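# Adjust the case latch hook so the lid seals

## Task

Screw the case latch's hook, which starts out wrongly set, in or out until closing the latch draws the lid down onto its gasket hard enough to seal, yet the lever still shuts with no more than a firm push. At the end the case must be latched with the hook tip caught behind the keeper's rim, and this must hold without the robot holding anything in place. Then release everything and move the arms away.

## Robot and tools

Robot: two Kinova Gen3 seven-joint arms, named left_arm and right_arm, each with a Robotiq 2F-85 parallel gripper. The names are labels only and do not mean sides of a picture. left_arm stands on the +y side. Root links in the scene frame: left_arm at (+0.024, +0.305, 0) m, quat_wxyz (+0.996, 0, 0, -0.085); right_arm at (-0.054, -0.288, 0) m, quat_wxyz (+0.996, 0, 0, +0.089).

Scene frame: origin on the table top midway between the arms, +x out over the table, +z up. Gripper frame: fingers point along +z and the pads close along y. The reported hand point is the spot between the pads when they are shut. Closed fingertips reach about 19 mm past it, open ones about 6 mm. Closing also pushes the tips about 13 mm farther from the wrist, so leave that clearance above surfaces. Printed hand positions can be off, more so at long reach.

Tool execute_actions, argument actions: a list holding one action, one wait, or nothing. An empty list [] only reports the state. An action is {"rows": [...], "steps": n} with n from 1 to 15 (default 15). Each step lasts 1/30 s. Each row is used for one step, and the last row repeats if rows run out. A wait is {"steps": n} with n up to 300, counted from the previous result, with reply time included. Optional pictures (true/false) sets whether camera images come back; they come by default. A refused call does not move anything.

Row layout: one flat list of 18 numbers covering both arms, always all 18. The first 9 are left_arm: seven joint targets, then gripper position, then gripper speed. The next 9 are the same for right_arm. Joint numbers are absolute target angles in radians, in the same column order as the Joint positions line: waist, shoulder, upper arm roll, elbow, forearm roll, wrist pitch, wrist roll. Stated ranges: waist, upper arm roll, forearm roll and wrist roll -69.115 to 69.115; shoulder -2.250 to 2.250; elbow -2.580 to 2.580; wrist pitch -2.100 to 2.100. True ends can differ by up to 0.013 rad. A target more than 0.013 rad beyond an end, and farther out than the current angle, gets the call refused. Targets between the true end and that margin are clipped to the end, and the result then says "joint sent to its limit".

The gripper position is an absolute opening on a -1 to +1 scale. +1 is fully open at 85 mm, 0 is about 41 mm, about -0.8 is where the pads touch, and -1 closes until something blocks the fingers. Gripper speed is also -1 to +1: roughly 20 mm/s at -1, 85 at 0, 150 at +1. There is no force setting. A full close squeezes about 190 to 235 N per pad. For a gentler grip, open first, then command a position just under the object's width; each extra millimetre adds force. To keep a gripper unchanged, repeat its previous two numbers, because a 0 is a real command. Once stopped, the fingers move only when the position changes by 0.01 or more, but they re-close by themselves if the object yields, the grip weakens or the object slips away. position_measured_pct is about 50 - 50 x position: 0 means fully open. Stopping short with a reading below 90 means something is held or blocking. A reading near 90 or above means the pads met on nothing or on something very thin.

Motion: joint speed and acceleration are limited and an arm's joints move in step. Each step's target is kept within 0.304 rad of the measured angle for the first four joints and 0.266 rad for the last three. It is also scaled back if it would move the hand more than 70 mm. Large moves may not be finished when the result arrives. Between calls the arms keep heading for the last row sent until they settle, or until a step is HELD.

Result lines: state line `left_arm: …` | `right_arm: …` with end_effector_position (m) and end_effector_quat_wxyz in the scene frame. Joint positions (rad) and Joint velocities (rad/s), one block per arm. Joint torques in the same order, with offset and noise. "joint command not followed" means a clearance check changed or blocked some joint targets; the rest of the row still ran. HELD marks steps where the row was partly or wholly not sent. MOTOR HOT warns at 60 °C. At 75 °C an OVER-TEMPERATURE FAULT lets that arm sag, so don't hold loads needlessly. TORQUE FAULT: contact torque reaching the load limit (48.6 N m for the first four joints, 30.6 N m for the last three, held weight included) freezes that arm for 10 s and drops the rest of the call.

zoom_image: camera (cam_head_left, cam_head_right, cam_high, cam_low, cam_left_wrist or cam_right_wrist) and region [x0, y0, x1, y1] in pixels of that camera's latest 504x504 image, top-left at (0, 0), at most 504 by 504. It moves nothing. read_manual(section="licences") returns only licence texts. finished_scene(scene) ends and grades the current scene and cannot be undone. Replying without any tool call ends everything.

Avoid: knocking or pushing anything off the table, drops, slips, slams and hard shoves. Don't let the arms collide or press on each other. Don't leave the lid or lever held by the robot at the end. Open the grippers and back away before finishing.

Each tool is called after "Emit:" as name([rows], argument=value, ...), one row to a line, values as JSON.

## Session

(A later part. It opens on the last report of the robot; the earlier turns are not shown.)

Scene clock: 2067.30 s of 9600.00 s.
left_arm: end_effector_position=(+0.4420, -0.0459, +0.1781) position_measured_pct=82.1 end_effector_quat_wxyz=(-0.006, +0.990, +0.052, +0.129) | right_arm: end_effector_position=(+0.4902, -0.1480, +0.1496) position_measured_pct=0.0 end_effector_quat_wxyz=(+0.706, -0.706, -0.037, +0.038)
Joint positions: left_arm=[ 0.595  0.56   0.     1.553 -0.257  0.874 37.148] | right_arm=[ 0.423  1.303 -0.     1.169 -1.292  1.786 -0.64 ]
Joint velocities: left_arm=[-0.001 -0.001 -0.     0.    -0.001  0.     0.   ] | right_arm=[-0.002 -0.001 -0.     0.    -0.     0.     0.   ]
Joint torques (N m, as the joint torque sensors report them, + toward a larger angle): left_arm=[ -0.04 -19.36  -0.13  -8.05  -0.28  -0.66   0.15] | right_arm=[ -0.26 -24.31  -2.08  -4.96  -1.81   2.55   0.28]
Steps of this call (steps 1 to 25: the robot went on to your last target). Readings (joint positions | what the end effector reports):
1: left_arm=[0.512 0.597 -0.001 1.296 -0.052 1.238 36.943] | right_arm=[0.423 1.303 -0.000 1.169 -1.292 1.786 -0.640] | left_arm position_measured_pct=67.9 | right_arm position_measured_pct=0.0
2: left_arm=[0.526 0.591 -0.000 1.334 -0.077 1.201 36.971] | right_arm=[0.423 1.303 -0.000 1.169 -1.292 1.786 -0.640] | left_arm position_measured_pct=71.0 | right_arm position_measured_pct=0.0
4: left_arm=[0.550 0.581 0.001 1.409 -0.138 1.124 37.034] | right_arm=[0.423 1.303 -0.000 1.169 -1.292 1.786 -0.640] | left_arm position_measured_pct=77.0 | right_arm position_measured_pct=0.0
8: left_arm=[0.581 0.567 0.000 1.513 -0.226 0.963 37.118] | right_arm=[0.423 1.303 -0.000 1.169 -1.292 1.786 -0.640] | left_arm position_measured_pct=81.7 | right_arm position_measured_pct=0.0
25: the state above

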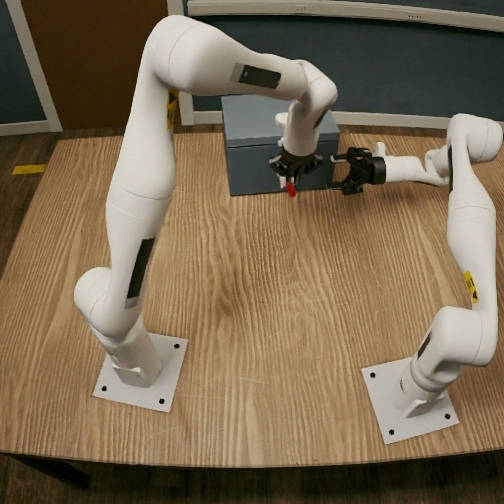

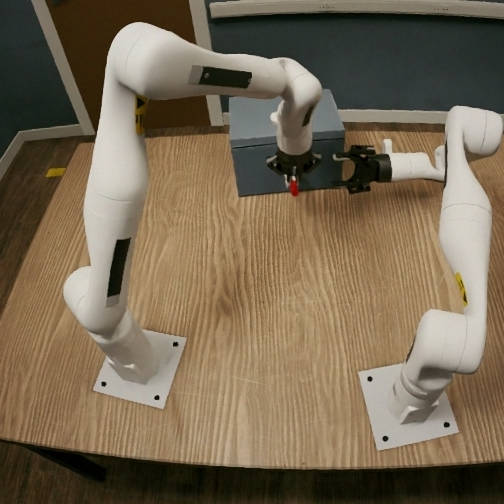

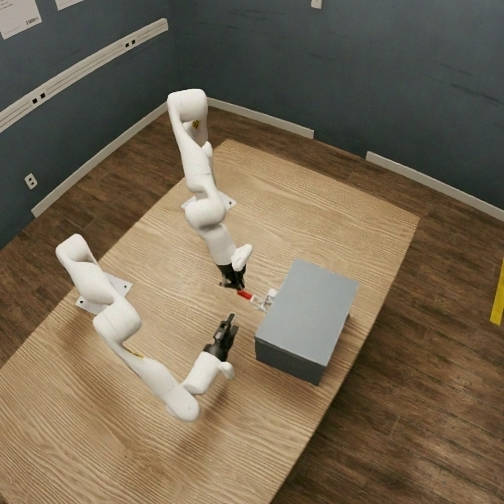

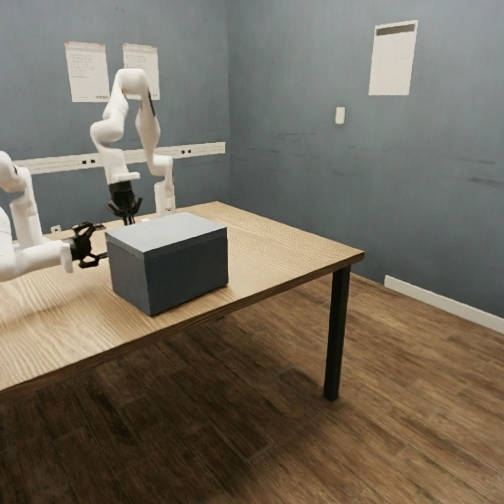

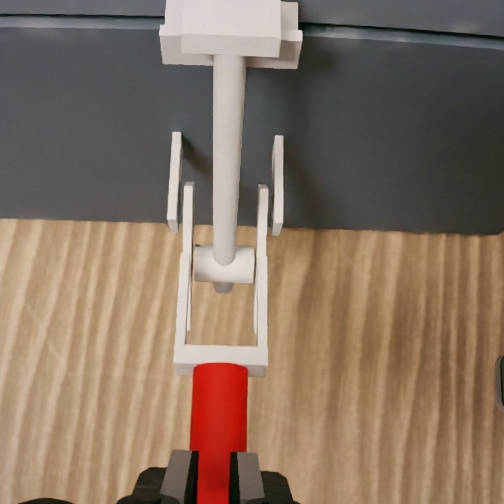

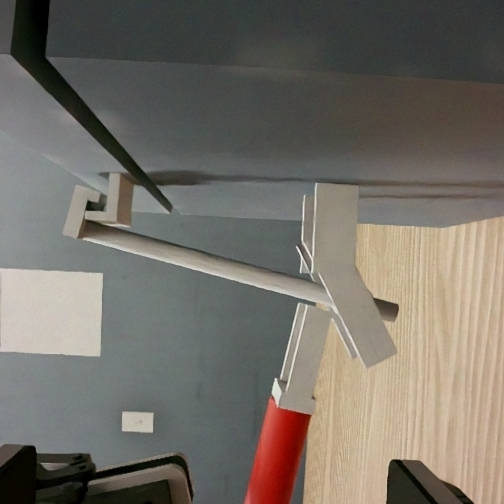

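Emit:
execute_actions([
  {"rows": [[0.5953,0.5633,0,1.5564,-0.2587,0.8678,37.1511,-0.64,0,0.423,1.303,0,1.169,-1.292,1.786,-0.64,1,0.5],[0.5953,0.5669,0,1.5595,-0.2607,0.8615,37.1538,-0.64,0,0.423,1.303,0,1.169,-1.292,1.786,-0.64,1,0.5],[0.5953,0.5704,0,1.5625,-0.2626,0.8552,37.1564,-0.64,0,0.423,1.303,0,1.169,-1.292,1.786,-0.64,1,0.5],[0.5953,0.574,0,1.5656,-0.2646,0.8489,37.1591,-0.64,0,0.423,1.303,0,1.169,-1.292,1.786,-0.64,1,0.5],[0.5953,0.5775,0,1.5686,-0.2666,0.8426,37.1618,-0.64,0,0.423,1.303,0,1.169,-1.292,1.786,-0.64,1,0.5],[0.5953,0.581,0,1.5716,-0.2686,0.8363,37.1645,-0.64,0,0.423,1.303,0,1.169,-1.292,1.786,-0.64,1,0.5],[0.5953,0.5846,0,1.5747,-0.2706,0.83,37.1672,-0.64,0,0.423,1.303,0,1.169,-1.292,1.786,-0.64,1,0.5],[0.5953,0.5881,0,1.5777,-0.2725,0.8237,37.1698,-0.64,0,0.423,1.303,0,1.169,-1.292,1.786,-0.64,1,0.5],[0.5953,0.5917,0,1.5808,-0.2745,0.8174,37.1725,-0.64,0,0.423,1.303,0,1.169,-1.292,1.786,-0.64,1,0.5],[0.5953,0.5952,0,1.5838,-0.2765,0.8111,37.1752,-0.64,0,0.423,1.303,0,1.169,-1.292,1.786,-0.64,1,0.5],[0.5953,0.5976,0,1.5859,-0.2778,0.8068,37.177,-0.64,0,0.423,1.303,0,1.169,-1.292,1.786,-0.64,1,0.5],[0.5953,0.6,0,1.5879,-0.2792,0.8025,37.1788,-0.64,0,0.423,1.303,0,1.169,-1.292,1.786,-0.64,1,0.5],[0.5953,0.6024,0,1.59,-0.2805,0.7982,37.1807,-0.64,0,0.423,1.303,0,1.169,-1.292,1.786,-0.64,1,0.5],[0.5953,0.6048,0,1.5921,-0.2819,0.794,37.1825,-0.64,0,0.423,1.303,0,1.169,-1.292,1.786,-0.64,1,0.5],[0.5953,0.6072,0,1.5941,-0.2832,0.7897,37.1843,-0.64,0,0.423,1.303,0,1.169,-1.292,1.786,-0.64,1,0.5]], "steps": 15},
], pictures=false)

Emit:
execute_actions([
  {"steps": 12},
])

Scene clock: 2094.67 s of 9600.00 s.
left_arm: end_effector_position=(+0.4437, -0.0462, +0.1498) position_measured_pct=82.1 end_effector_quat_wxyz=(-0.007, +0.990, +0.053, +0.131) | right_arm: end_effector_position=(+0.4902, -0.1480, +0.1496) position_measured_pct=0.0 end_effector_quat_wxyz=(+0.706, -0.706, -0.037, +0.038)
Joint positions: left_arm=[ 0.595  0.599  0.     1.587 -0.279  0.803 37.179] | right_arm=[ 0.423  1.303 -0.     1.169 -1.292  1.786 -0.64 ]
Joint velocities: left_arm=[ 0.     0.075  0.001  0.066 -0.043 -0.138  0.06 ] | right_arm=[-0.001 -0.001 -0.     0.    -0.     0.     0.   ]
Joint torques (N m, as the joint torque sensors report them, + toward a larger angle): left_arm=[ -0.58 -19.62  -0.07  -7.24  -0.1   -0.33   0.48] | right_arm=[ -0.54 -24.32  -2.33  -5.14  -1.91   2.51   0.06]
Steps of this call (steps 1 to 15: the robot went on to your last target; steps 16 to 806: nothing new was sent; steps 807 to 821: all 15 steps of this action). Readings (joint positions | what the end effector reports):
807: left_arm=[0.595 0.560 -0.000 1.554 -0.257 0.873 37.149] | right_arm=[0.423 1.303 -0.000 1.169 -1.292 1.786 -0.640] | left_arm position_measured_pct=82.1 | right_arm position_measured_pct=0.0
808: left_arm=[0.595 0.562 0.000 1.555 -0.258 0.871 37.150] | right_arm=[0.423 1.303 -0.000 1.169 -1.292 1.786 -0.640] | left_arm position_measured_pct=82.1 | right_arm position_measured_pct=0.0
810: left_arm=[0.595 0.566 0.000 1.558 -0.260 0.864 37.153] | right_arm=[0.423 1.303 -0.000 1.169 -1.292 1.786 -0.640] | left_arm position_measured_pct=82.1 | right_arm position_measured_pct=0.0
814: left_arm=[0.595 0.578 -0.000 1.569 -0.267 0.842 37.162] | right_arm=[0.423 1.303 -0.000 1.169 -1.292 1.786 -0.640] | left_arm position_measured_pct=82.1 | right_arm position_measured_pct=0.0
821: the state above

Scene clock: 2095.07 s of 9600.00 s.
left_arm: end_effector_position=(+0.4437, -0.0462, +0.1446) position_measured_pct=82.1 end_effector_quat_wxyz=(-0.007, +0.990, +0.053, +0.131) | right_arm: end_effector_position=(+0.4902, -0.1480, +0.1496) position_measured_pct=0.0 end_effector_quat_wxyz=(+0.706, -0.706, -0.037, +0.038)
Joint positions: left_arm=[ 0.595  0.607  0.     1.594 -0.283  0.79  37.184] | right_arm=[ 0.423  1.303 -0.     1.169 -1.292  1.786 -0.64 ]
Joint velocities: left_arm=[ 0.     0.    -0.     0.    -0.    -0.001  0.001] | right_arm=[ 0. -0.  0.  0.  0.  0.  0.]
Joint torques (N m, as the joint torque sensors report them, + toward a larger angle): left_arm=[ -0.34 -19.52  -0.31  -7.85  -0.25  -0.84   0.09] | right_arm=[ -0.04 -24.34  -2.51  -4.96  -2.02   2.32   0.43]
Steps of this call (steps 1 to 12: the robot went on to your last target). Readings (joint positions | what the end effector reports):
1: left_arm=[0.595 0.602 0.000 1.590 -0.280 0.799 37.180] | right_arm=[0.423 1.303 -0.000 1.169 -1.292 1.786 -0.640] | left_arm position_measured_pct=82.1 | right_arm position_measured_pct=0.0
2: left_arm=[0.595 0.603 0.000 1.591 -0.281 0.796 37.182] | right_arm=[0.423 1.303 -0.000 1.169 -1.292 1.786 -0.640] | left_arm position_measured_pct=82.1 | right_arm position_measured_pct=0.0
4: left_arm=[0.595 0.605 0.000 1.593 -0.282 0.792 37.183] | right_arm=[0.423 1.303 -0.000 1.169 -1.292 1.786 -0.640] | left_arm position_measured_pct=82.1 | right_arm position_measured_pct=0.0
8: left_arm=[0.595 0.606 0.000 1.594 -0.283 0.790 37.184] | right_arm=[0.423 1.303 -0.000 1.169 -1.292 1.786 -0.640] | left_arm position_measured_pct=82.1 | right_arm position_measured_pct=0.0
12: the state above

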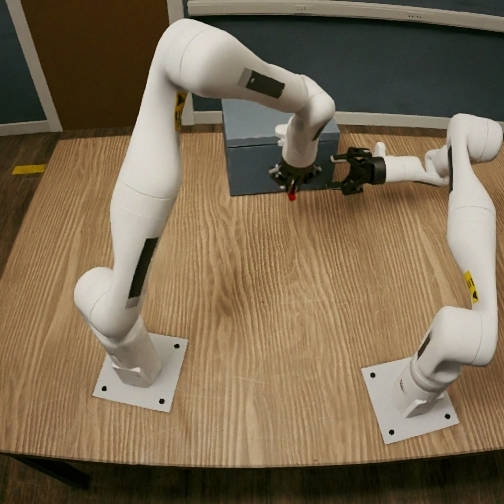

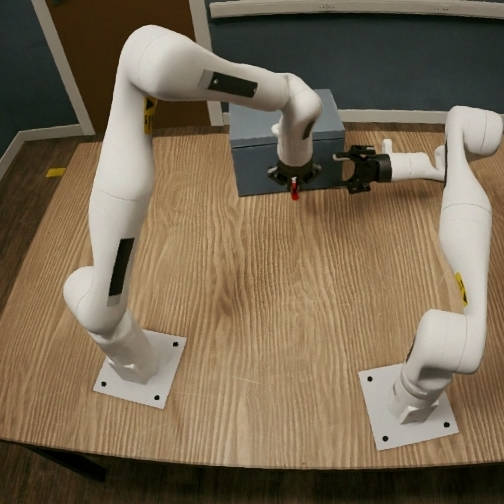

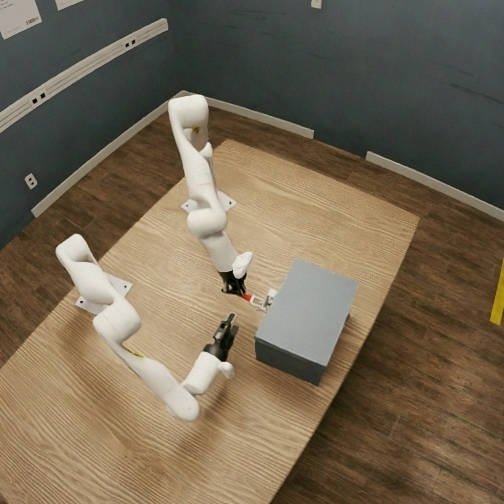

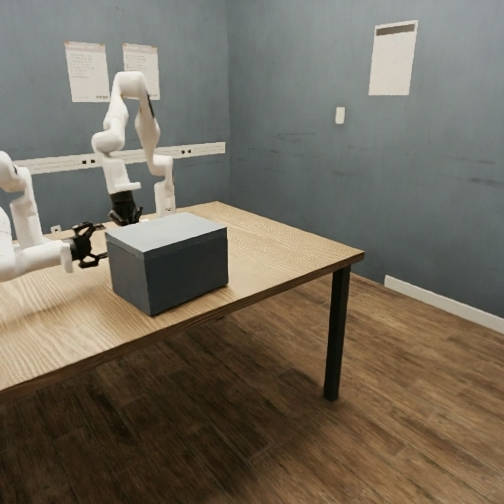

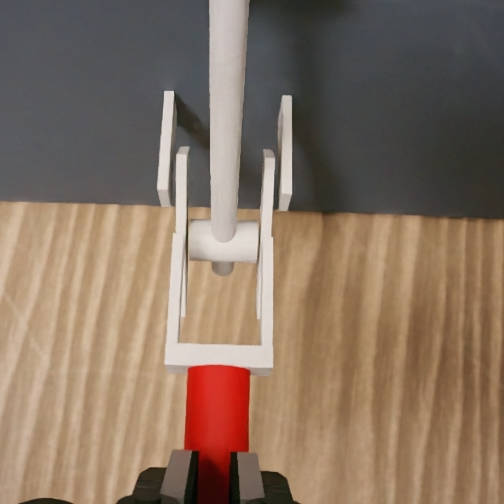

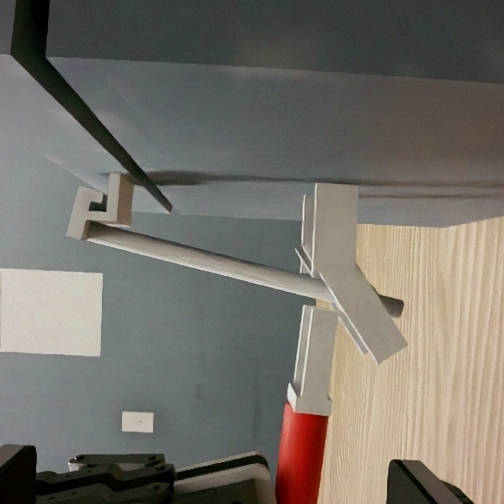

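Emit:
execute_actions([
  {"rows": [[0.5953,0.6096,0,1.5962,-0.2845,0.7854,37.1861,-0.64,0,0.423,1.303,0,1.169,-1.292,1.786,-0.64,1,0.5],[0.5953,0.612,0,1.5982,-0.2859,0.7811,37.1879,-0.64,0,0.423,1.303,0,1.169,-1.292,1.786,-0.64,1,0.5],[0.5953,0.6144,0,1.6003,-0.2872,0.7768,37.1898,-0.64,0,0.423,1.303,0,1.169,-1.292,1.786,-0.64,1,0.5],[0.5953,0.6168,0,1.6024,-0.2886,0.7726,37.1916,-0.64,0,0.423,1.303,0,1.169,-1.292,1.786,-0.64,1,0.5],[0.5953,0.6192,0,1.6044,-0.2899,0.7683,37.1934,-0.64,0,0.423,1.303,0,1.169,-1.292,1.786,-0.64,1,0.5],[0.5953,0.6216,0,1.6065,-0.2913,0.764,37.1952,-0.64,0,0.423,1.303,0,1.169,-1.292,1.786,-0.64,1,0.5],[0.5953,0.624,0,1.6086,-0.2926,0.7597,37.197,-0.64,0,0.423,1.303,0,1.169,-1.292,1.786,-0.64,1,0.5],[0.5953,0.6265,0,1.6106,-0.294,0.7554,37.1989,-0.64,0,0.423,1.303,0,1.169,-1.292,1.786,-0.64,1,0.5],[0.5953,0.6289,0,1.6127,-0.2953,0.7511,37.2007,-0.64,0,0.423,1.303,0,1.169,-1.292,1.786,-0.64,1,0.5],[0.5953,0.6313,0,1.6148,-0.2967,0.7468,37.2025,-0.64,0,0.423,1.303,0,1.169,-1.292,1.786,-0.64,1,0.5],[0.5953,0.6337,0,1.6168,-0.298,0.7426,37.2043,-0.64,0,0.423,1.303,0,1.169,-1.292,1.786,-0.64,1,0.5],[0.5953,0.6361,0,1.6189,-0.2994,0.7383,37.2061,-0.64,0,0.423,1.303,0,1.169,-1.292,1.786,-0.64,1,0.5],[0.5953,0.6385,0,1.621,-0.3007,0.734,37.208,-0.64,0,0.423,1.303,0,1.169,-1.292,1.786,-0.64,1,0.5],[0.5953,0.6409,0,1.623,-0.3021,0.7297,37.2098,-0.64,0,0.423,1.303,0,1.169,-1.292,1.786,-0.64,1,0.5],[0.5953,0.6433,0,1.6251,-0.3034,0.7254,37.2116,-0.64,0,0.423,1.303,0,1.169,-1.292,1.786,-0.64,1,0.5]], "steps": 15},
], pictures=false)

Emit:
execute_actions([
  {"steps": 12},
])

Scene clock: 2113.70 s of 9600.00 s.
left_arm: end_effector_position=(+0.4437, -0.0466, +0.1256) position_measured_pct=82.1 end_effector_quat_wxyz=(-0.006, +0.990, +0.052, +0.132) | right_arm: end_effector_position=(+0.4902, -0.1480, +0.1496) position_measured_pct=0.0 end_effector_quat_wxyz=(+0.706, -0.706, -0.037, +0.038)
Joint positions: left_arm=[ 0.596  0.633  0.     1.618 -0.299  0.738 37.206] | right_arm=[ 0.423  1.303 -0.     1.169 -1.292  1.786 -0.64 ]
Joint velocities: left_arm=[ 0.001  0.065 -0.001  0.059 -0.042 -0.128  0.055] | right_arm=[-0.    -0.001  0.001 -0.     0.001 -0.001  0.   ]
Joint torques (N m, as the joint torque sensors report them, + toward a larger angle): left_arm=[ -0.62 -17.58  -0.23  -6.22  -0.18  -0.58  -0.44] | right_arm=[ -0.5  -24.46  -2.43  -4.87  -1.83   2.35   0.41]
Steps of this call (steps 1 to 30: the robot went on to your last target; steps 31 to 544: nothing new was sent; steps 545 to 559: all 15 steps of this action). Readings (joint positions | what the end effector reports):
545: left_arm=[0.595 0.607 0.000 1.594 -0.283 0.789 37.184] | right_arm=[0.423 1.303 -0.000 1.169 -1.292 1.786 -0.640] | left_arm position_measured_pct=82.1 | right_arm position_measured_pct=0.0
546: left_arm=[0.595 0.608 0.000 1.595 -0.284 0.788 37.185] | right_arm=[0.423 1.303 -0.000 1.169 -1.292 1.786 -0.640] | left_arm position_measured_pct=82.1 | right_arm position_measured_pct=0.0
548: left_arm=[0.595 0.611 0.000 1.597 -0.285 0.782 37.187] | right_arm=[0.423 1.303 -0.000 1.169 -1.292 1.786 -0.640] | left_arm position_measured_pct=82.1 | right_arm position_measured_pct=0.0
552: left_arm=[0.596 0.619 0.000 1.604 -0.290 0.767 37.194] | right_arm=[0.423 1.303 -0.000 1.169 -1.292 1.786 -0.640] | left_arm position_measured_pct=82.1 | right_arm position_measured_pct=0.0
559: the state above

Scene clock: 2114.10 s of 9600.00 s.
left_arm: end_effector_position=(+0.4439, -0.0466, +0.1214) position_measured_pct=82.1 end_effector_quat_wxyz=(-0.005, +0.990, +0.052, +0.132) | right_arm: end_effector_position=(+0.4902, -0.1480, +0.1496) position_measured_pct=0.0 end_effector_quat_wxyz=(+0.706, -0.706, -0.037, +0.038)
Joint positions: left_arm=[ 0.596  0.639  0.     1.624 -0.304  0.726 37.212] | right_arm=[ 0.423  1.303 -0.     1.169 -1.292  1.786 -0.64 ]
Joint velocities: left_arm=[-0.001  0.002  0.001  0.    -0.001 -0.     0.002] | right_arm=[ 0.     0.     0.     0.    -0.001 -0.001 -0.   ]
Joint torques (N m, as the joint torque sensors report them, + toward a larger angle): left_arm=[ -0.32 -16.58  -0.55  -6.36   0.16  -0.82  -0.02] | right_arm=[ -0.14 -24.27  -2.22  -5.03  -1.94   2.38   0.33]
Steps of this call (steps 1 to 12: the robot went on to your last target). Readings (joint positions | what the end effector reports):
1: left_arm=[0.596 0.635 0.000 1.620 -0.301 0.734 37.208] | right_arm=[0.423 1.303 -0.000 1.169 -1.292 1.786 -0.640] | left_arm position_measured_pct=82.1 | right_arm position_measured_pct=0.0
2: left_arm=[0.596 0.637 0.000 1.621 -0.302 0.731 37.209] | right_arm=[0.423 1.303 -0.000 1.169 -1.292 1.786 -0.640] | left_arm position_measured_pct=82.1 | right_arm position_measured_pct=0.0
4: left_arm=[0.596 0.638 0.000 1.623 -0.303 0.728 37.211] | right_arm=[0.423 1.303 -0.000 1.169 -1.292 1.786 -0.640] | left_arm position_measured_pct=82.1 | right_arm position_measured_pct=0.0
8: left_arm=[0.596 0.639 0.000 1.624 -0.303 0.726 37.211] | right_arm=[0.423 1.303 -0.000 1.169 -1.292 1.786 -0.640] | left_arm position_measured_pct=82.1 | right_arm position_measured_pct=0.0
12: the state above

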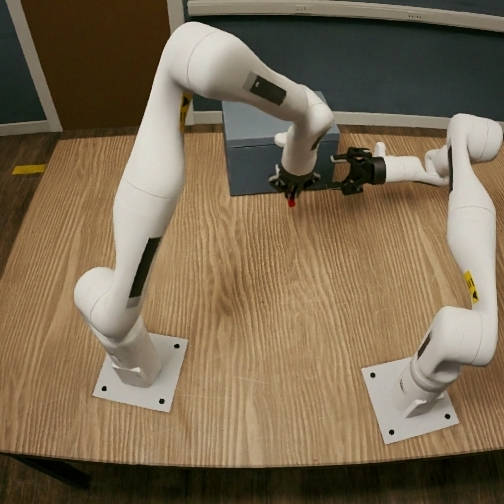

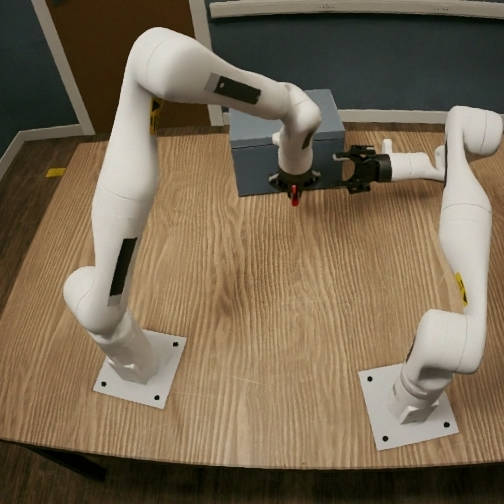

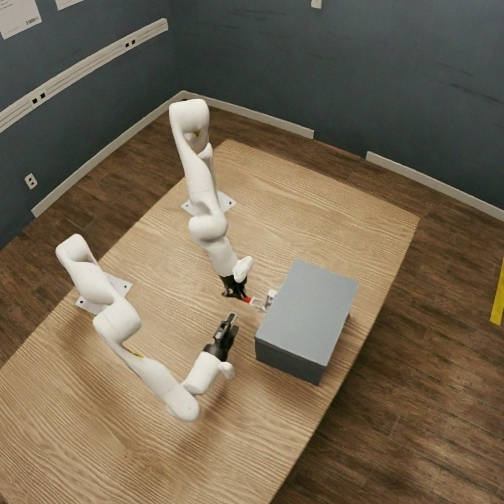

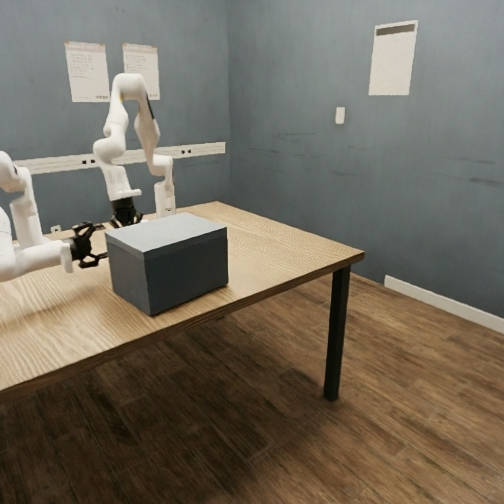

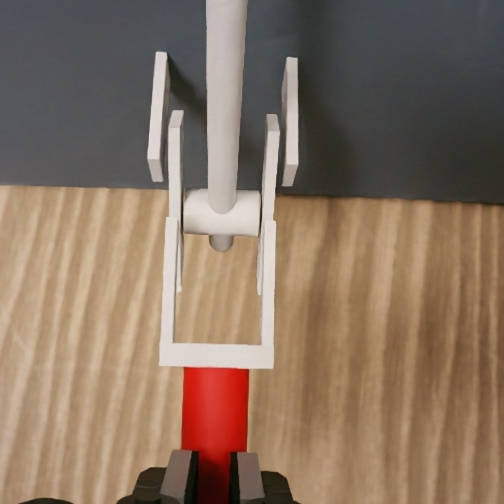

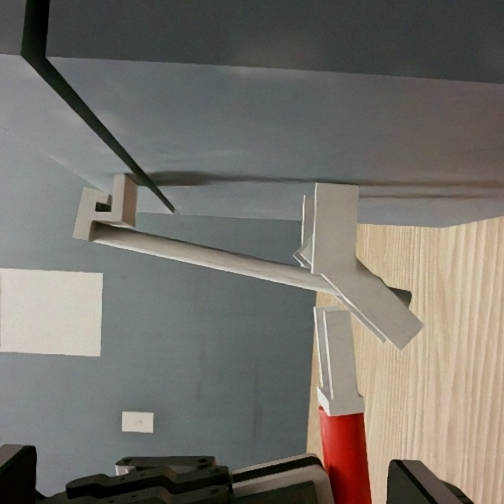

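Emit:
execute_actions([
  {"rows": [[0.5951,0.6456,0,1.626,-0.3046,0.7223,37.213,-0.64,0,0.423,1.303,0,1.169,-1.292,1.786,-0.64,1,0.5],[0.595,0.648,0,1.6269,-0.3057,0.7192,37.2144,-0.64,0,0.423,1.303,0,1.169,-1.292,1.786,-0.64,1,0.5],[0.5948,0.6503,0,1.6278,-0.3069,0.7161,37.2158,-0.64,0,0.423,1.303,0,1.169,-1.292,1.786,-0.64,1,0.5],[0.5947,0.6526,0,1.6287,-0.308,0.713,37.2172,-0.64,0,0.423,1.303,0,1.169,-1.292,1.786,-0.64,1,0.5],[0.5945,0.655,0,1.6296,-0.3092,0.7099,37.2186,-0.64,0,0.423,1.303,0,1.169,-1.292,1.786,-0.64,1,0.5],[0.5943,0.6573,0,1.6305,-0.3103,0.7067,37.2199,-0.64,0,0.423,1.303,0,1.169,-1.292,1.786,-0.64,1,0.5],[0.5942,0.6596,0,1.6314,-0.3115,0.7036,37.2213,-0.64,0,0.423,1.303,0,1.169,-1.292,1.786,-0.64,1,0.5],[0.594,0.6619,0,1.6323,-0.3126,0.7005,37.2227,-0.64,0,0.423,1.303,0,1.169,-1.292,1.786,-0.64,1,0.5],[0.5939,0.6643,0,1.6332,-0.3138,0.6974,37.2241,-0.64,0,0.423,1.303,0,1.169,-1.292,1.786,-0.64,1,0.5],[0.5937,0.6666,0,1.6341,-0.3149,0.6943,37.2255,-0.64,0,0.423,1.303,0,1.169,-1.292,1.786,-0.64,1,0.5]], "steps": 15},
], pictures=false)

Emit:
execute_actions([
  {"steps": 8},
])

Scene clock: 2139.60 s of 9600.00 s.
left_arm: end_effector_position=(+0.4455, -0.0466, +0.1087) position_measured_pct=82.1 end_effector_quat_wxyz=(-0.005, +0.990, +0.053, +0.133) | right_arm: end_effector_position=(+0.4902, -0.1480, +0.1496) position_measured_pct=0.0 end_effector_quat_wxyz=(+0.706, -0.706, -0.037, +0.038)
Joint positions: left_arm=[ 0.594  0.661 -0.     1.633 -0.315  0.696 37.225] | right_arm=[ 0.423  1.303 -0.     1.169 -1.292  1.786 -0.64 ]
Joint velocities: left_arm=[-0.001  0.014 -0.001  0.004 -0.005 -0.013  0.006] | right_arm=[-0.001  0.    -0.    -0.     0.     0.001  0.   ]
Joint torques (N m, as the joint torque sensors report them, + toward a larger angle): left_arm=[ -0.04 -16.9   -0.21  -6.52   0.05  -1.15   0.12] | right_arm=[ -0.27 -24.72  -2.31  -4.67  -1.79   2.55   0.49]
Steps of this call (steps 1 to 30: the robot went on to your last target; steps 31 to 750: nothing new was sent; steps 751 to 765: all 15 steps of this action). Readings (joint positions | what the end effector reports):
751: left_arm=[0.596 0.640 0.000 1.624 -0.304 0.725 37.212] | right_arm=[0.423 1.303 -0.000 1.169 -1.292 1.786 -0.640] | left_arm position_measured_pct=82.1 | right_arm position_measured_pct=0.0
752: left_arm=[0.596 0.641 0.000 1.624 -0.304 0.724 37.212] | right_arm=[0.423 1.303 -0.000 1.169 -1.292 1.786 -0.640] | left_arm position_measured_pct=82.1 | right_arm position_measured_pct=0.0
754: left_arm=[0.595 0.644 0.000 1.625 -0.305 0.721 37.214] | right_arm=[0.423 1.303 -0.000 1.169 -1.292 1.786 -0.640] | left_arm position_measured_pct=82.1 | right_arm position_measured_pct=0.0
758: left_arm=[0.595 0.651 0.000 1.628 -0.310 0.710 37.219] | right_arm=[0.423 1.303 -0.000 1.169 -1.292 1.786 -0.640] | left_arm position_measured_pct=82.1 | right_arm position_measured_pct=0.0
765: the state above

Scene clock: 2139.87 s of 9600.00 s.
left_arm: end_effector_position=(+0.4456, -0.0466, +0.1082) position_measured_pct=82.1 end_effector_quat_wxyz=(-0.005, +0.990, +0.053, +0.133) | right_arm: end_effector_position=(+0.4902, -0.1480, +0.1496) position_measured_pct=0.0 end_effector_quat_wxyz=(+0.706, -0.706, -0.037, +0.038)
Joint positions: left_arm=[ 0.594  0.662 -0.     1.633 -0.315  0.695 37.225] | right_arm=[ 0.423  1.303 -0.     1.169 -1.292  1.786 -0.64 ]
Joint velocities: left_arm=[-0.001  0.002  0.     0.    -0.001 -0.001  0.   ] | right_arm=[-0.001  0.    -0.     0.    -0.     0.001 -0.   ]
Joint torques (N m, as the joint torque sensors report them, + toward a larger angle): left_arm=[ -0.6  -16.55  -0.2   -6.49   0.06  -1.21  -0.1 ] | right_arm=[ -0.45 -24.36  -2.19  -4.92  -1.87   2.2    0.27]
Steps of this call (steps 1 to 8: the robot went on to your last target). Readings (joint positions | what the end effector reports):
1: left_arm=[0.594 0.661 -0.000 1.633 -0.315 0.696 37.225] | right_arm=[0.423 1.303 -0.000 1.169 -1.292 1.786 -0.640] | left_arm position_measured_pct=82.1 | right_arm position_measured_pct=0.0
2: left_arm=[0.594 0.661 -0.000 1.633 -0.315 0.696 37.225] | right_arm=[0.423 1.303 -0.000 1.169 -1.292 1.786 -0.640] | left_arm position_measured_pct=82.1 | right_arm position_measured_pct=0.0
4: left_arm=[0.594 0.661 -0.000 1.633 -0.315 0.695 37.225] | right_arm=[0.423 1.303 -0.000 1.169 -1.292 1.786 -0.640] | left_arm position_measured_pct=82.1 | right_arm position_measured_pct=0.0
8: the state above

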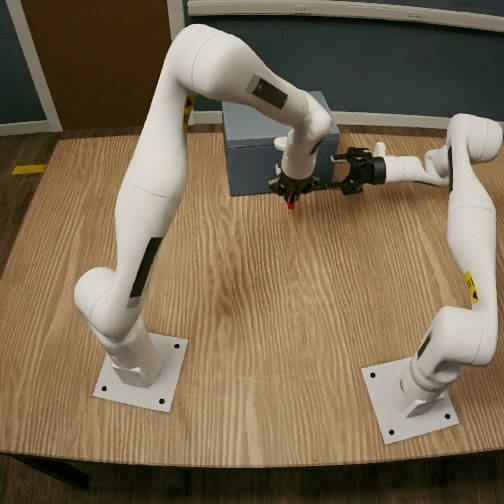

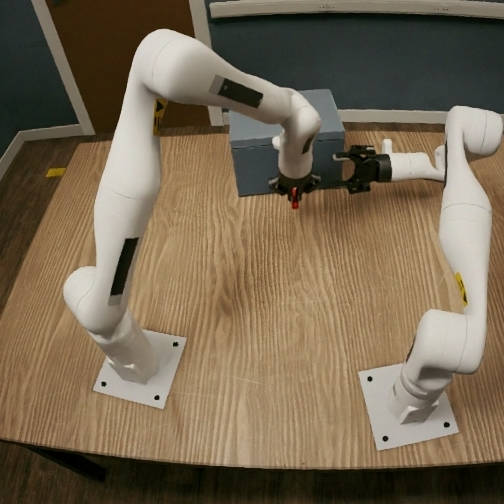

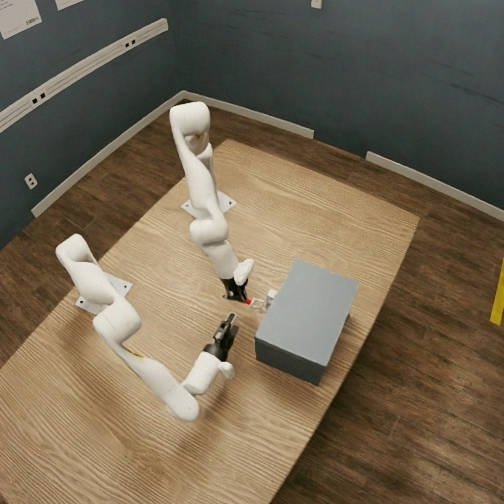

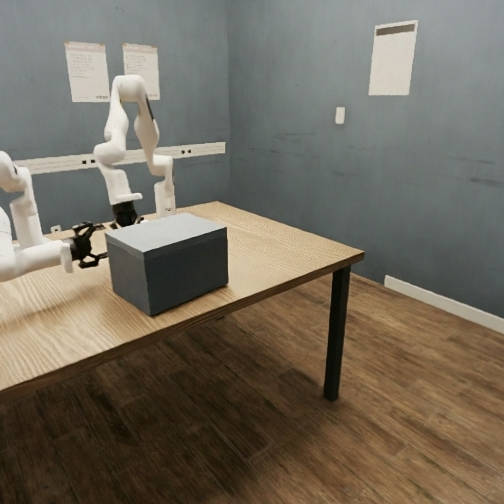

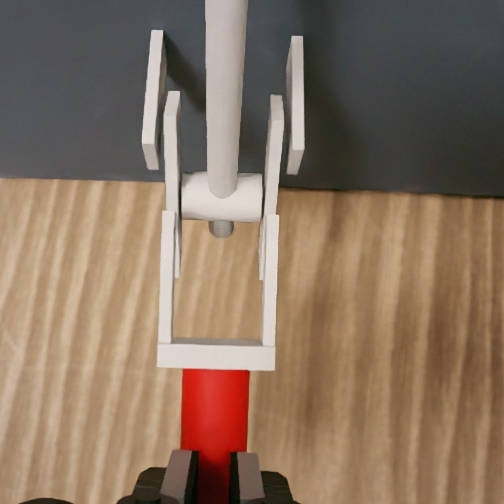

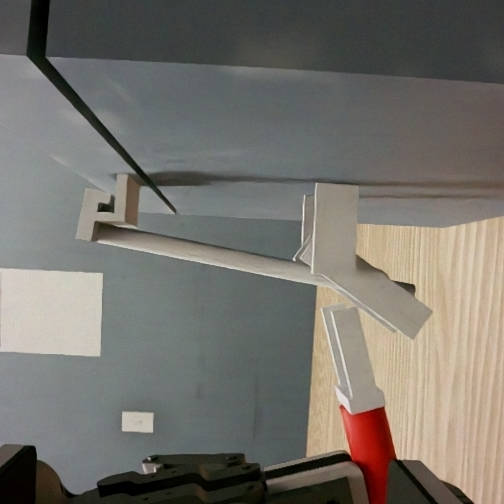

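Emit:
execute_actions([
  {"rows": [[0.5935,0.6689,0,1.635,-0.3161,0.6912,37.2269,-0.64,0,0.423,1.303,0,1.169,-1.292,1.786,-0.64,1,0.5],[0.5934,0.6713,0,1.6359,-0.3172,0.6881,37.2283,-0.64,0,0.423,1.303,0,1.169,-1.292,1.786,-0.64,1,0.5],[0.5932,0.6736,0,1.6368,-0.3184,0.685,37.2297,-0.64,0,0.423,1.303,0,1.169,-1.292,1.786,-0.64,1,0.5],[0.5931,0.6759,0,1.6377,-0.3195,0.6819,37.2311,-0.64,0,0.423,1.303,0,1.169,-1.292,1.786,-0.64,1,0.5],[0.5929,0.6783,0,1.6386,-0.3207,0.6788,37.2325,-0.64,0,0.423,1.303,0,1.169,-1.292,1.786,-0.64,1,0.5],[0.5927,0.6806,0,1.6395,-0.3218,0.6756,37.2338,-0.64,0,0.423,1.303,0,1.169,-1.292,1.786,-0.64,1,0.5],[0.5926,0.6829,0,1.6404,-0.323,0.6725,37.2352,-0.64,0,0.423,1.303,0,1.169,-1.292,1.786,-0.64,1,0.5],[0.5924,0.6852,0,1.6413,-0.3241,0.6694,37.2366,-0.64,0,0.423,1.303,0,1.169,-1.292,1.786,-0.64,1,0.5],[0.5923,0.6876,0,1.6422,-0.3253,0.6663,37.238,-0.64,0,0.423,1.303,0,1.169,-1.292,1.786,-0.64,1,0.5],[0.5921,0.6899,0,1.6431,-0.3264,0.6632,37.2394,-0.64,0,0.423,1.303,0,1.169,-1.292,1.786,-0.64,1,0.5]], "steps": 15},
], pictures=false)

Emit:
execute_actions([
  {"steps": 8},
])

Scene clock: 2156.07 s of 9600.00 s.
left_arm: end_effector_position=(+0.4475, -0.0463, +0.0953) position_measured_pct=82.1 end_effector_quat_wxyz=(-0.005, +0.990, +0.053, +0.133) | right_arm: end_effector_position=(+0.4902, -0.1480, +0.1496) position_measured_pct=0.0 end_effector_quat_wxyz=(+0.706, -0.706, -0.037, +0.038)
Joint positions: left_arm=[ 0.592  0.684 -0.001  1.641 -0.327  0.665 37.239] | right_arm=[ 0.423  1.303 -0.     1.169 -1.292  1.786 -0.64 ]
Joint velocities: left_arm=[-0.001  0.014 -0.     0.006 -0.004 -0.014  0.006] | right_arm=[ 0.001  0.001  0.    -0.    -0.    -0.    -0.   ]
Joint torques (N m, as the joint torque sensors report them, + toward a larger angle): left_arm=[ -0.12 -17.01   0.61  -6.     0.14  -0.72   0.41] | right_arm=[ -0.3  -24.57  -2.2   -4.94  -1.94   2.36   0.16]
Steps of this call (steps 1 to 15: the robot went on to your last target; steps 16 to 471: nothing new was sent; steps 472 to 486: all 15 steps of this action). Readings (joint positions | what the end effector reports):
472: left_arm=[0.594 0.662 -0.000 1.633 -0.315 0.695 37.226] | right_arm=[0.423 1.303 -0.000 1.169 -1.292 1.786 -0.640] | left_arm position_measured_pct=82.1 | right_arm position_measured_pct=0.0
473: left_arm=[0.594 0.663 -0.000 1.633 -0.316 0.694 37.226] | right_arm=[0.423 1.303 -0.000 1.169 -1.292 1.786 -0.640] | left_arm position_measured_pct=82.1 | right_arm position_measured_pct=0.0
475: left_arm=[0.593 0.666 -0.000 1.634 -0.317 0.690 37.228] | right_arm=[0.423 1.303 -0.000 1.169 -1.292 1.786 -0.640] | left_arm position_measured_pct=82.1 | right_arm position_measured_pct=0.0
479: left_arm=[0.593 0.674 -0.001 1.637 -0.322 0.679 37.233] | right_arm=[0.423 1.303 -0.000 1.169 -1.292 1.786 -0.640] | left_arm position_measured_pct=82.1 | right_arm position_measured_pct=0.0
486: the state above

Scene clock: 2156.33 s of 9600.00 s.
left_arm: end_effector_position=(+0.4474, -0.0463, +0.0944) position_measured_pct=82.1 end_effector_quat_wxyz=(-0.005, +0.990, +0.053, +0.133) | right_arm: end_effector_position=(+0.4902, -0.1480, +0.1496) position_measured_pct=0.0 end_effector_quat_wxyz=(+0.706, -0.706, -0.037, +0.038)
Joint positions: left_arm=[ 0.592  0.686 -0.001  1.641 -0.327  0.663 37.239] | right_arm=[ 0.423  1.303 -0.     1.169 -1.292  1.786 -0.64 ]
Joint velocities: left_arm=[ 0.     0.001  0.001  0.    -0.001 -0.     0.001] | right_arm=[-0.     0.001  0.     0.    -0.    -0.     0.   ]
Joint torques (N m, as the joint torque sensors report them, + toward a larger angle): left_arm=[ -0.03 -17.03   0.57  -5.68   0.26  -0.51   0.25] | right_arm=[ -0.14 -24.42  -2.25  -5.08  -2.19   2.27   0.28]
Steps of this call (steps 1 to 8: the robot went on to your last target). Readings (joint positions | what the end effector reports):
1: left_arm=[0.592 0.684 -0.001 1.641 -0.327 0.664 37.239] | right_arm=[0.423 1.303 -0.000 1.169 -1.292 1.786 -0.640] | left_arm position_measured_pct=82.1 | right_arm position_measured_pct=0.0
2: left_arm=[0.592 0.685 -0.001 1.641 -0.327 0.664 37.239] | right_arm=[0.423 1.303 -0.000 1.169 -1.292 1.786 -0.640] | left_arm position_measured_pct=82.1 | right_arm position_measured_pct=0.0
4: left_arm=[0.592 0.685 -0.001 1.641 -0.327 0.664 37.239] | right_arm=[0.423 1.303 -0.000 1.169 -1.292 1.786 -0.640] | left_arm position_measured_pct=82.1 | right_arm position_measured_pct=0.0
8: the state above

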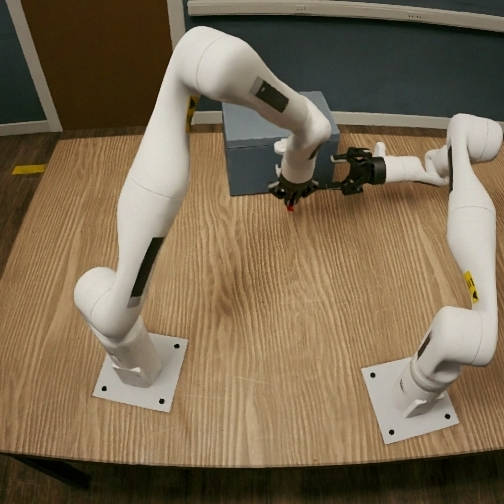

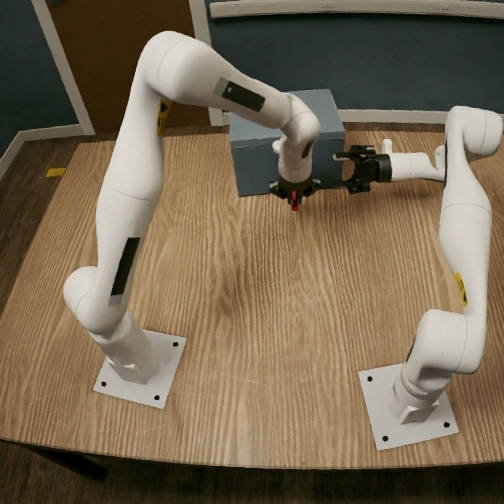

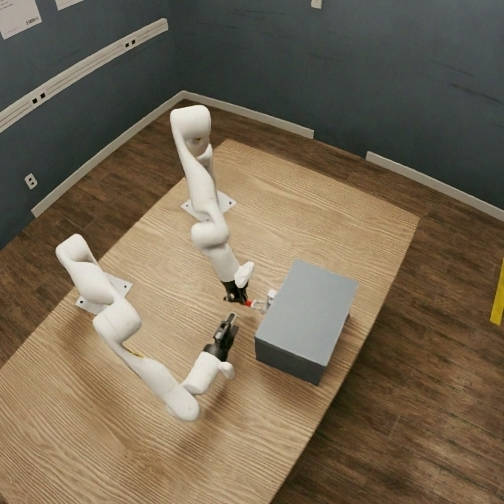

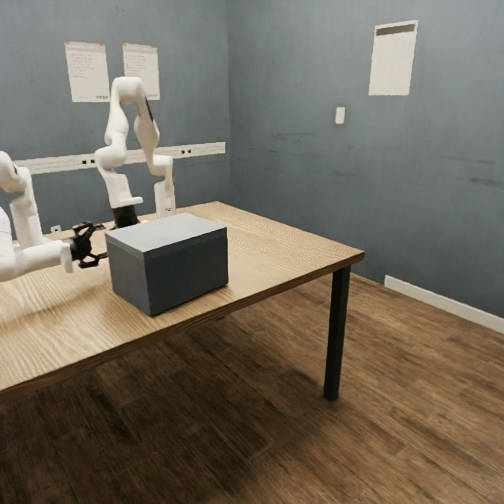

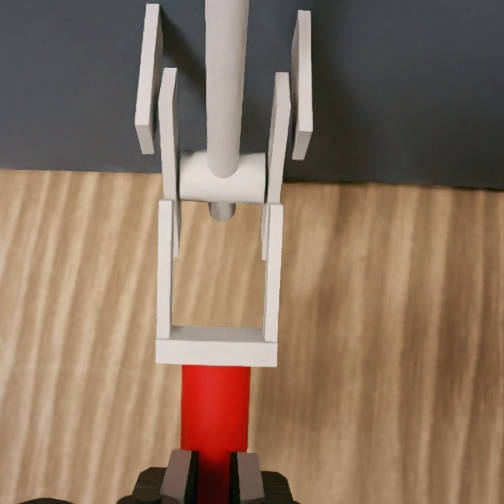

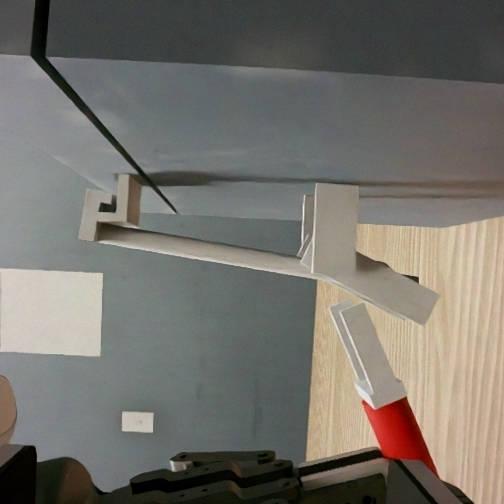

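Emit:
execute_actions([
  {"rows": [[0.591,0.6927,0,1.6424,-0.3271,0.661,37.2393,-0.64,0,0.423,1.303,0,1.169,-1.292,1.786,-0.64,1,0.5],[0.59,0.6954,0,1.6417,-0.3278,0.6588,37.2393,-0.64,0,0.423,1.303,0,1.169,-1.292,1.786,-0.64,1,0.5],[0.5889,0.6982,0,1.641,-0.3285,0.6566,37.2392,-0.64,0,0.423,1.303,0,1.169,-1.292,1.786,-0.64,1,0.5],[0.5879,0.701,0,1.6402,-0.3291,0.6544,37.2391,-0.64,0,0.423,1.303,0,1.169,-1.292,1.786,-0.64,1,0.5],[0.5868,0.7037,0,1.6395,-0.3298,0.6522,37.239,-0.64,0,0.423,1.303,0,1.169,-1.292,1.786,-0.64,1,0.5],[0.5857,0.7065,0,1.6388,-0.3305,0.65,37.239,-0.64,0,0.423,1.303,0,1.169,-1.292,1.786,-0.64,1,0.5],[0.5847,0.7093,0,1.6381,-0.3312,0.6478,37.2389,-0.64,0,0.423,1.303,0,1.169,-1.292,1.786,-0.64,1,0.5],[0.5836,0.712,0,1.6374,-0.3319,0.6457,37.2388,-0.64,0,0.423,1.303,0,1.169,-1.292,1.786,-0.64,1,0.5],[0.5826,0.7148,0,1.6367,-0.3326,0.6435,37.2387,-0.64,0,0.423,1.303,0,1.169,-1.292,1.786,-0.64,1,0.5],[0.5815,0.7176,0,1.636,-0.3333,0.6413,37.2387,-0.64,0,0.423,1.303,0,1.169,-1.292,1.786,-0.64,1,0.5]], "steps": 15},
])

Scene clock: 2216.83 s of 9600.00 s.
left_arm: end_effector_position=(+0.4528, -0.0456, +0.0812) position_measured_pct=82.1 end_effector_quat_wxyz=(-0.006, +0.990, +0.053, +0.131) | right_arm: end_effector_position=(+0.4902, -0.1480, +0.1496) position_measured_pct=0.0 end_effector_quat_wxyz=(+0.706, -0.706, -0.037, +0.038)
Joint positions: left_arm=[ 0.582  0.714 -0.     1.636 -0.333  0.642 37.239] | right_arm=[ 0.423  1.303 -0.     1.169 -1.292  1.786 -0.64 ]
Joint velocities: left_arm=[-0.006  0.02   0.001 -0.002 -0.002 -0.01  -0.001] | right_arm=[ 0.001 -0.002  0.001 -0.     0.     0.    -0.   ]
Joint torques (N m, as the joint torque sensors report them, + toward a larger angle): left_arm=[ -0.18 -19.67   0.28  -6.46   0.05  -0.32   0.24] | right_arm=[ -0.41 -24.39  -2.09  -4.92  -1.82   2.34   0.23]
Steps of this call (steps 1 to 15: the robot went on to your last target; steps 16 to 1800: nothing new was sent; steps 1801 to 1815: all 15 steps of this action). Readings (joint positions | what the end effector reports):
1801: left_arm=[0.592 0.687 -0.001 1.641 -0.327 0.663 37.239] | right_arm=[0.423 1.303 -0.000 1.169 -1.292 1.786 -0.640] | left_arm position_measured_pct=82.1 | right_arm position_measured_pct=0.0
1802: left_arm=[0.591 0.688 -0.001 1.641 -0.327 0.662 37.239] | right_arm=[0.423 1.303 -0.000 1.169 -1.292 1.786 -0.640] | left_arm position_measured_pct=82.1 | right_arm position_measured_pct=0.0
1804: left_arm=[0.590 0.691 -0.000 1.640 -0.328 0.660 37.239] | right_arm=[0.423 1.303 -0.000 1.169 -1.292 1.786 -0.640] | left_arm position_measured_pct=82.1 | right_arm position_measured_pct=0.0
1808: left_arm=[0.586 0.701 -0.000 1.638 -0.330 0.652 37.239] | right_arm=[0.423 1.303 -0.000 1.169 -1.292 1.786 -0.640] | left_arm position_measured_pct=82.1 | right_arm position_measured_pct=0.0
1815: the state above

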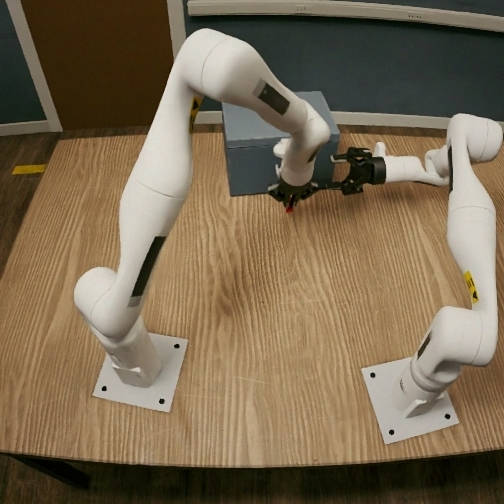

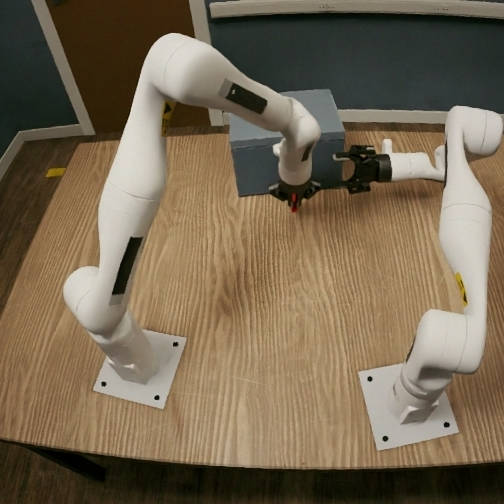

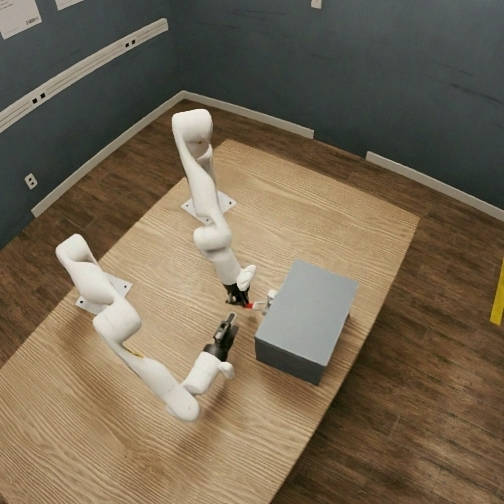

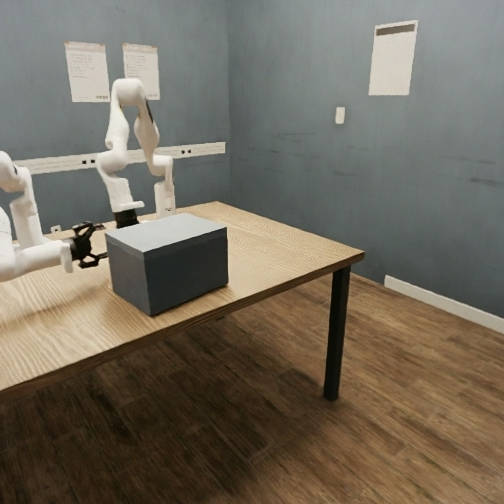

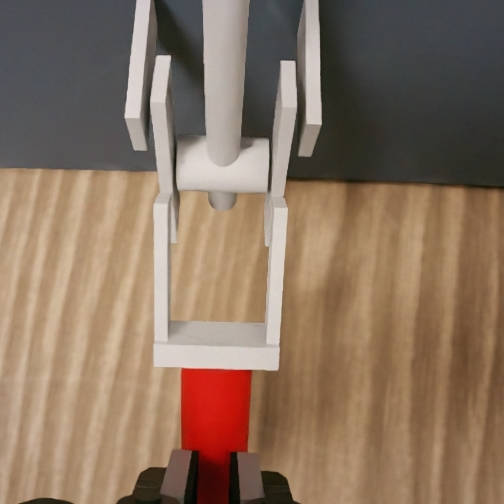

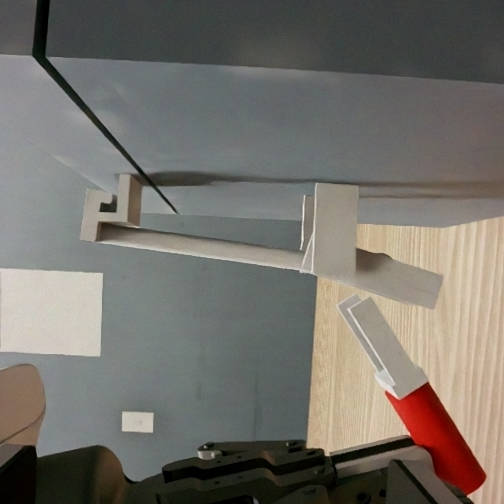

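Now at roughly dead centre with light force. I'll measure the lid gap here.

Emit:
zoom_image(camera="cam_right_wrist", region=[0, 30, 100, 110])

Emit:
zoom_image(camera="cam_right_wrist", region=[40, 150, 200, 260])

Region (0, 30, 100, 110) of cam_right_wrist's 504x504 image, scaled by 5.040; it fills the top 403 rows of this view, and the rest is white.

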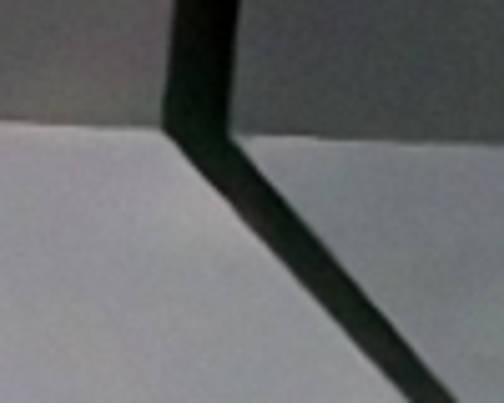

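Region (40, 150, 200, 260) of cam_right_wrist's 504x504 image, scaled by 3.150; it fills the top 346 rows of this view, and the rest is white.

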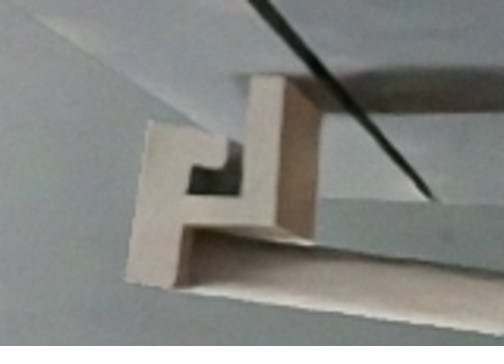

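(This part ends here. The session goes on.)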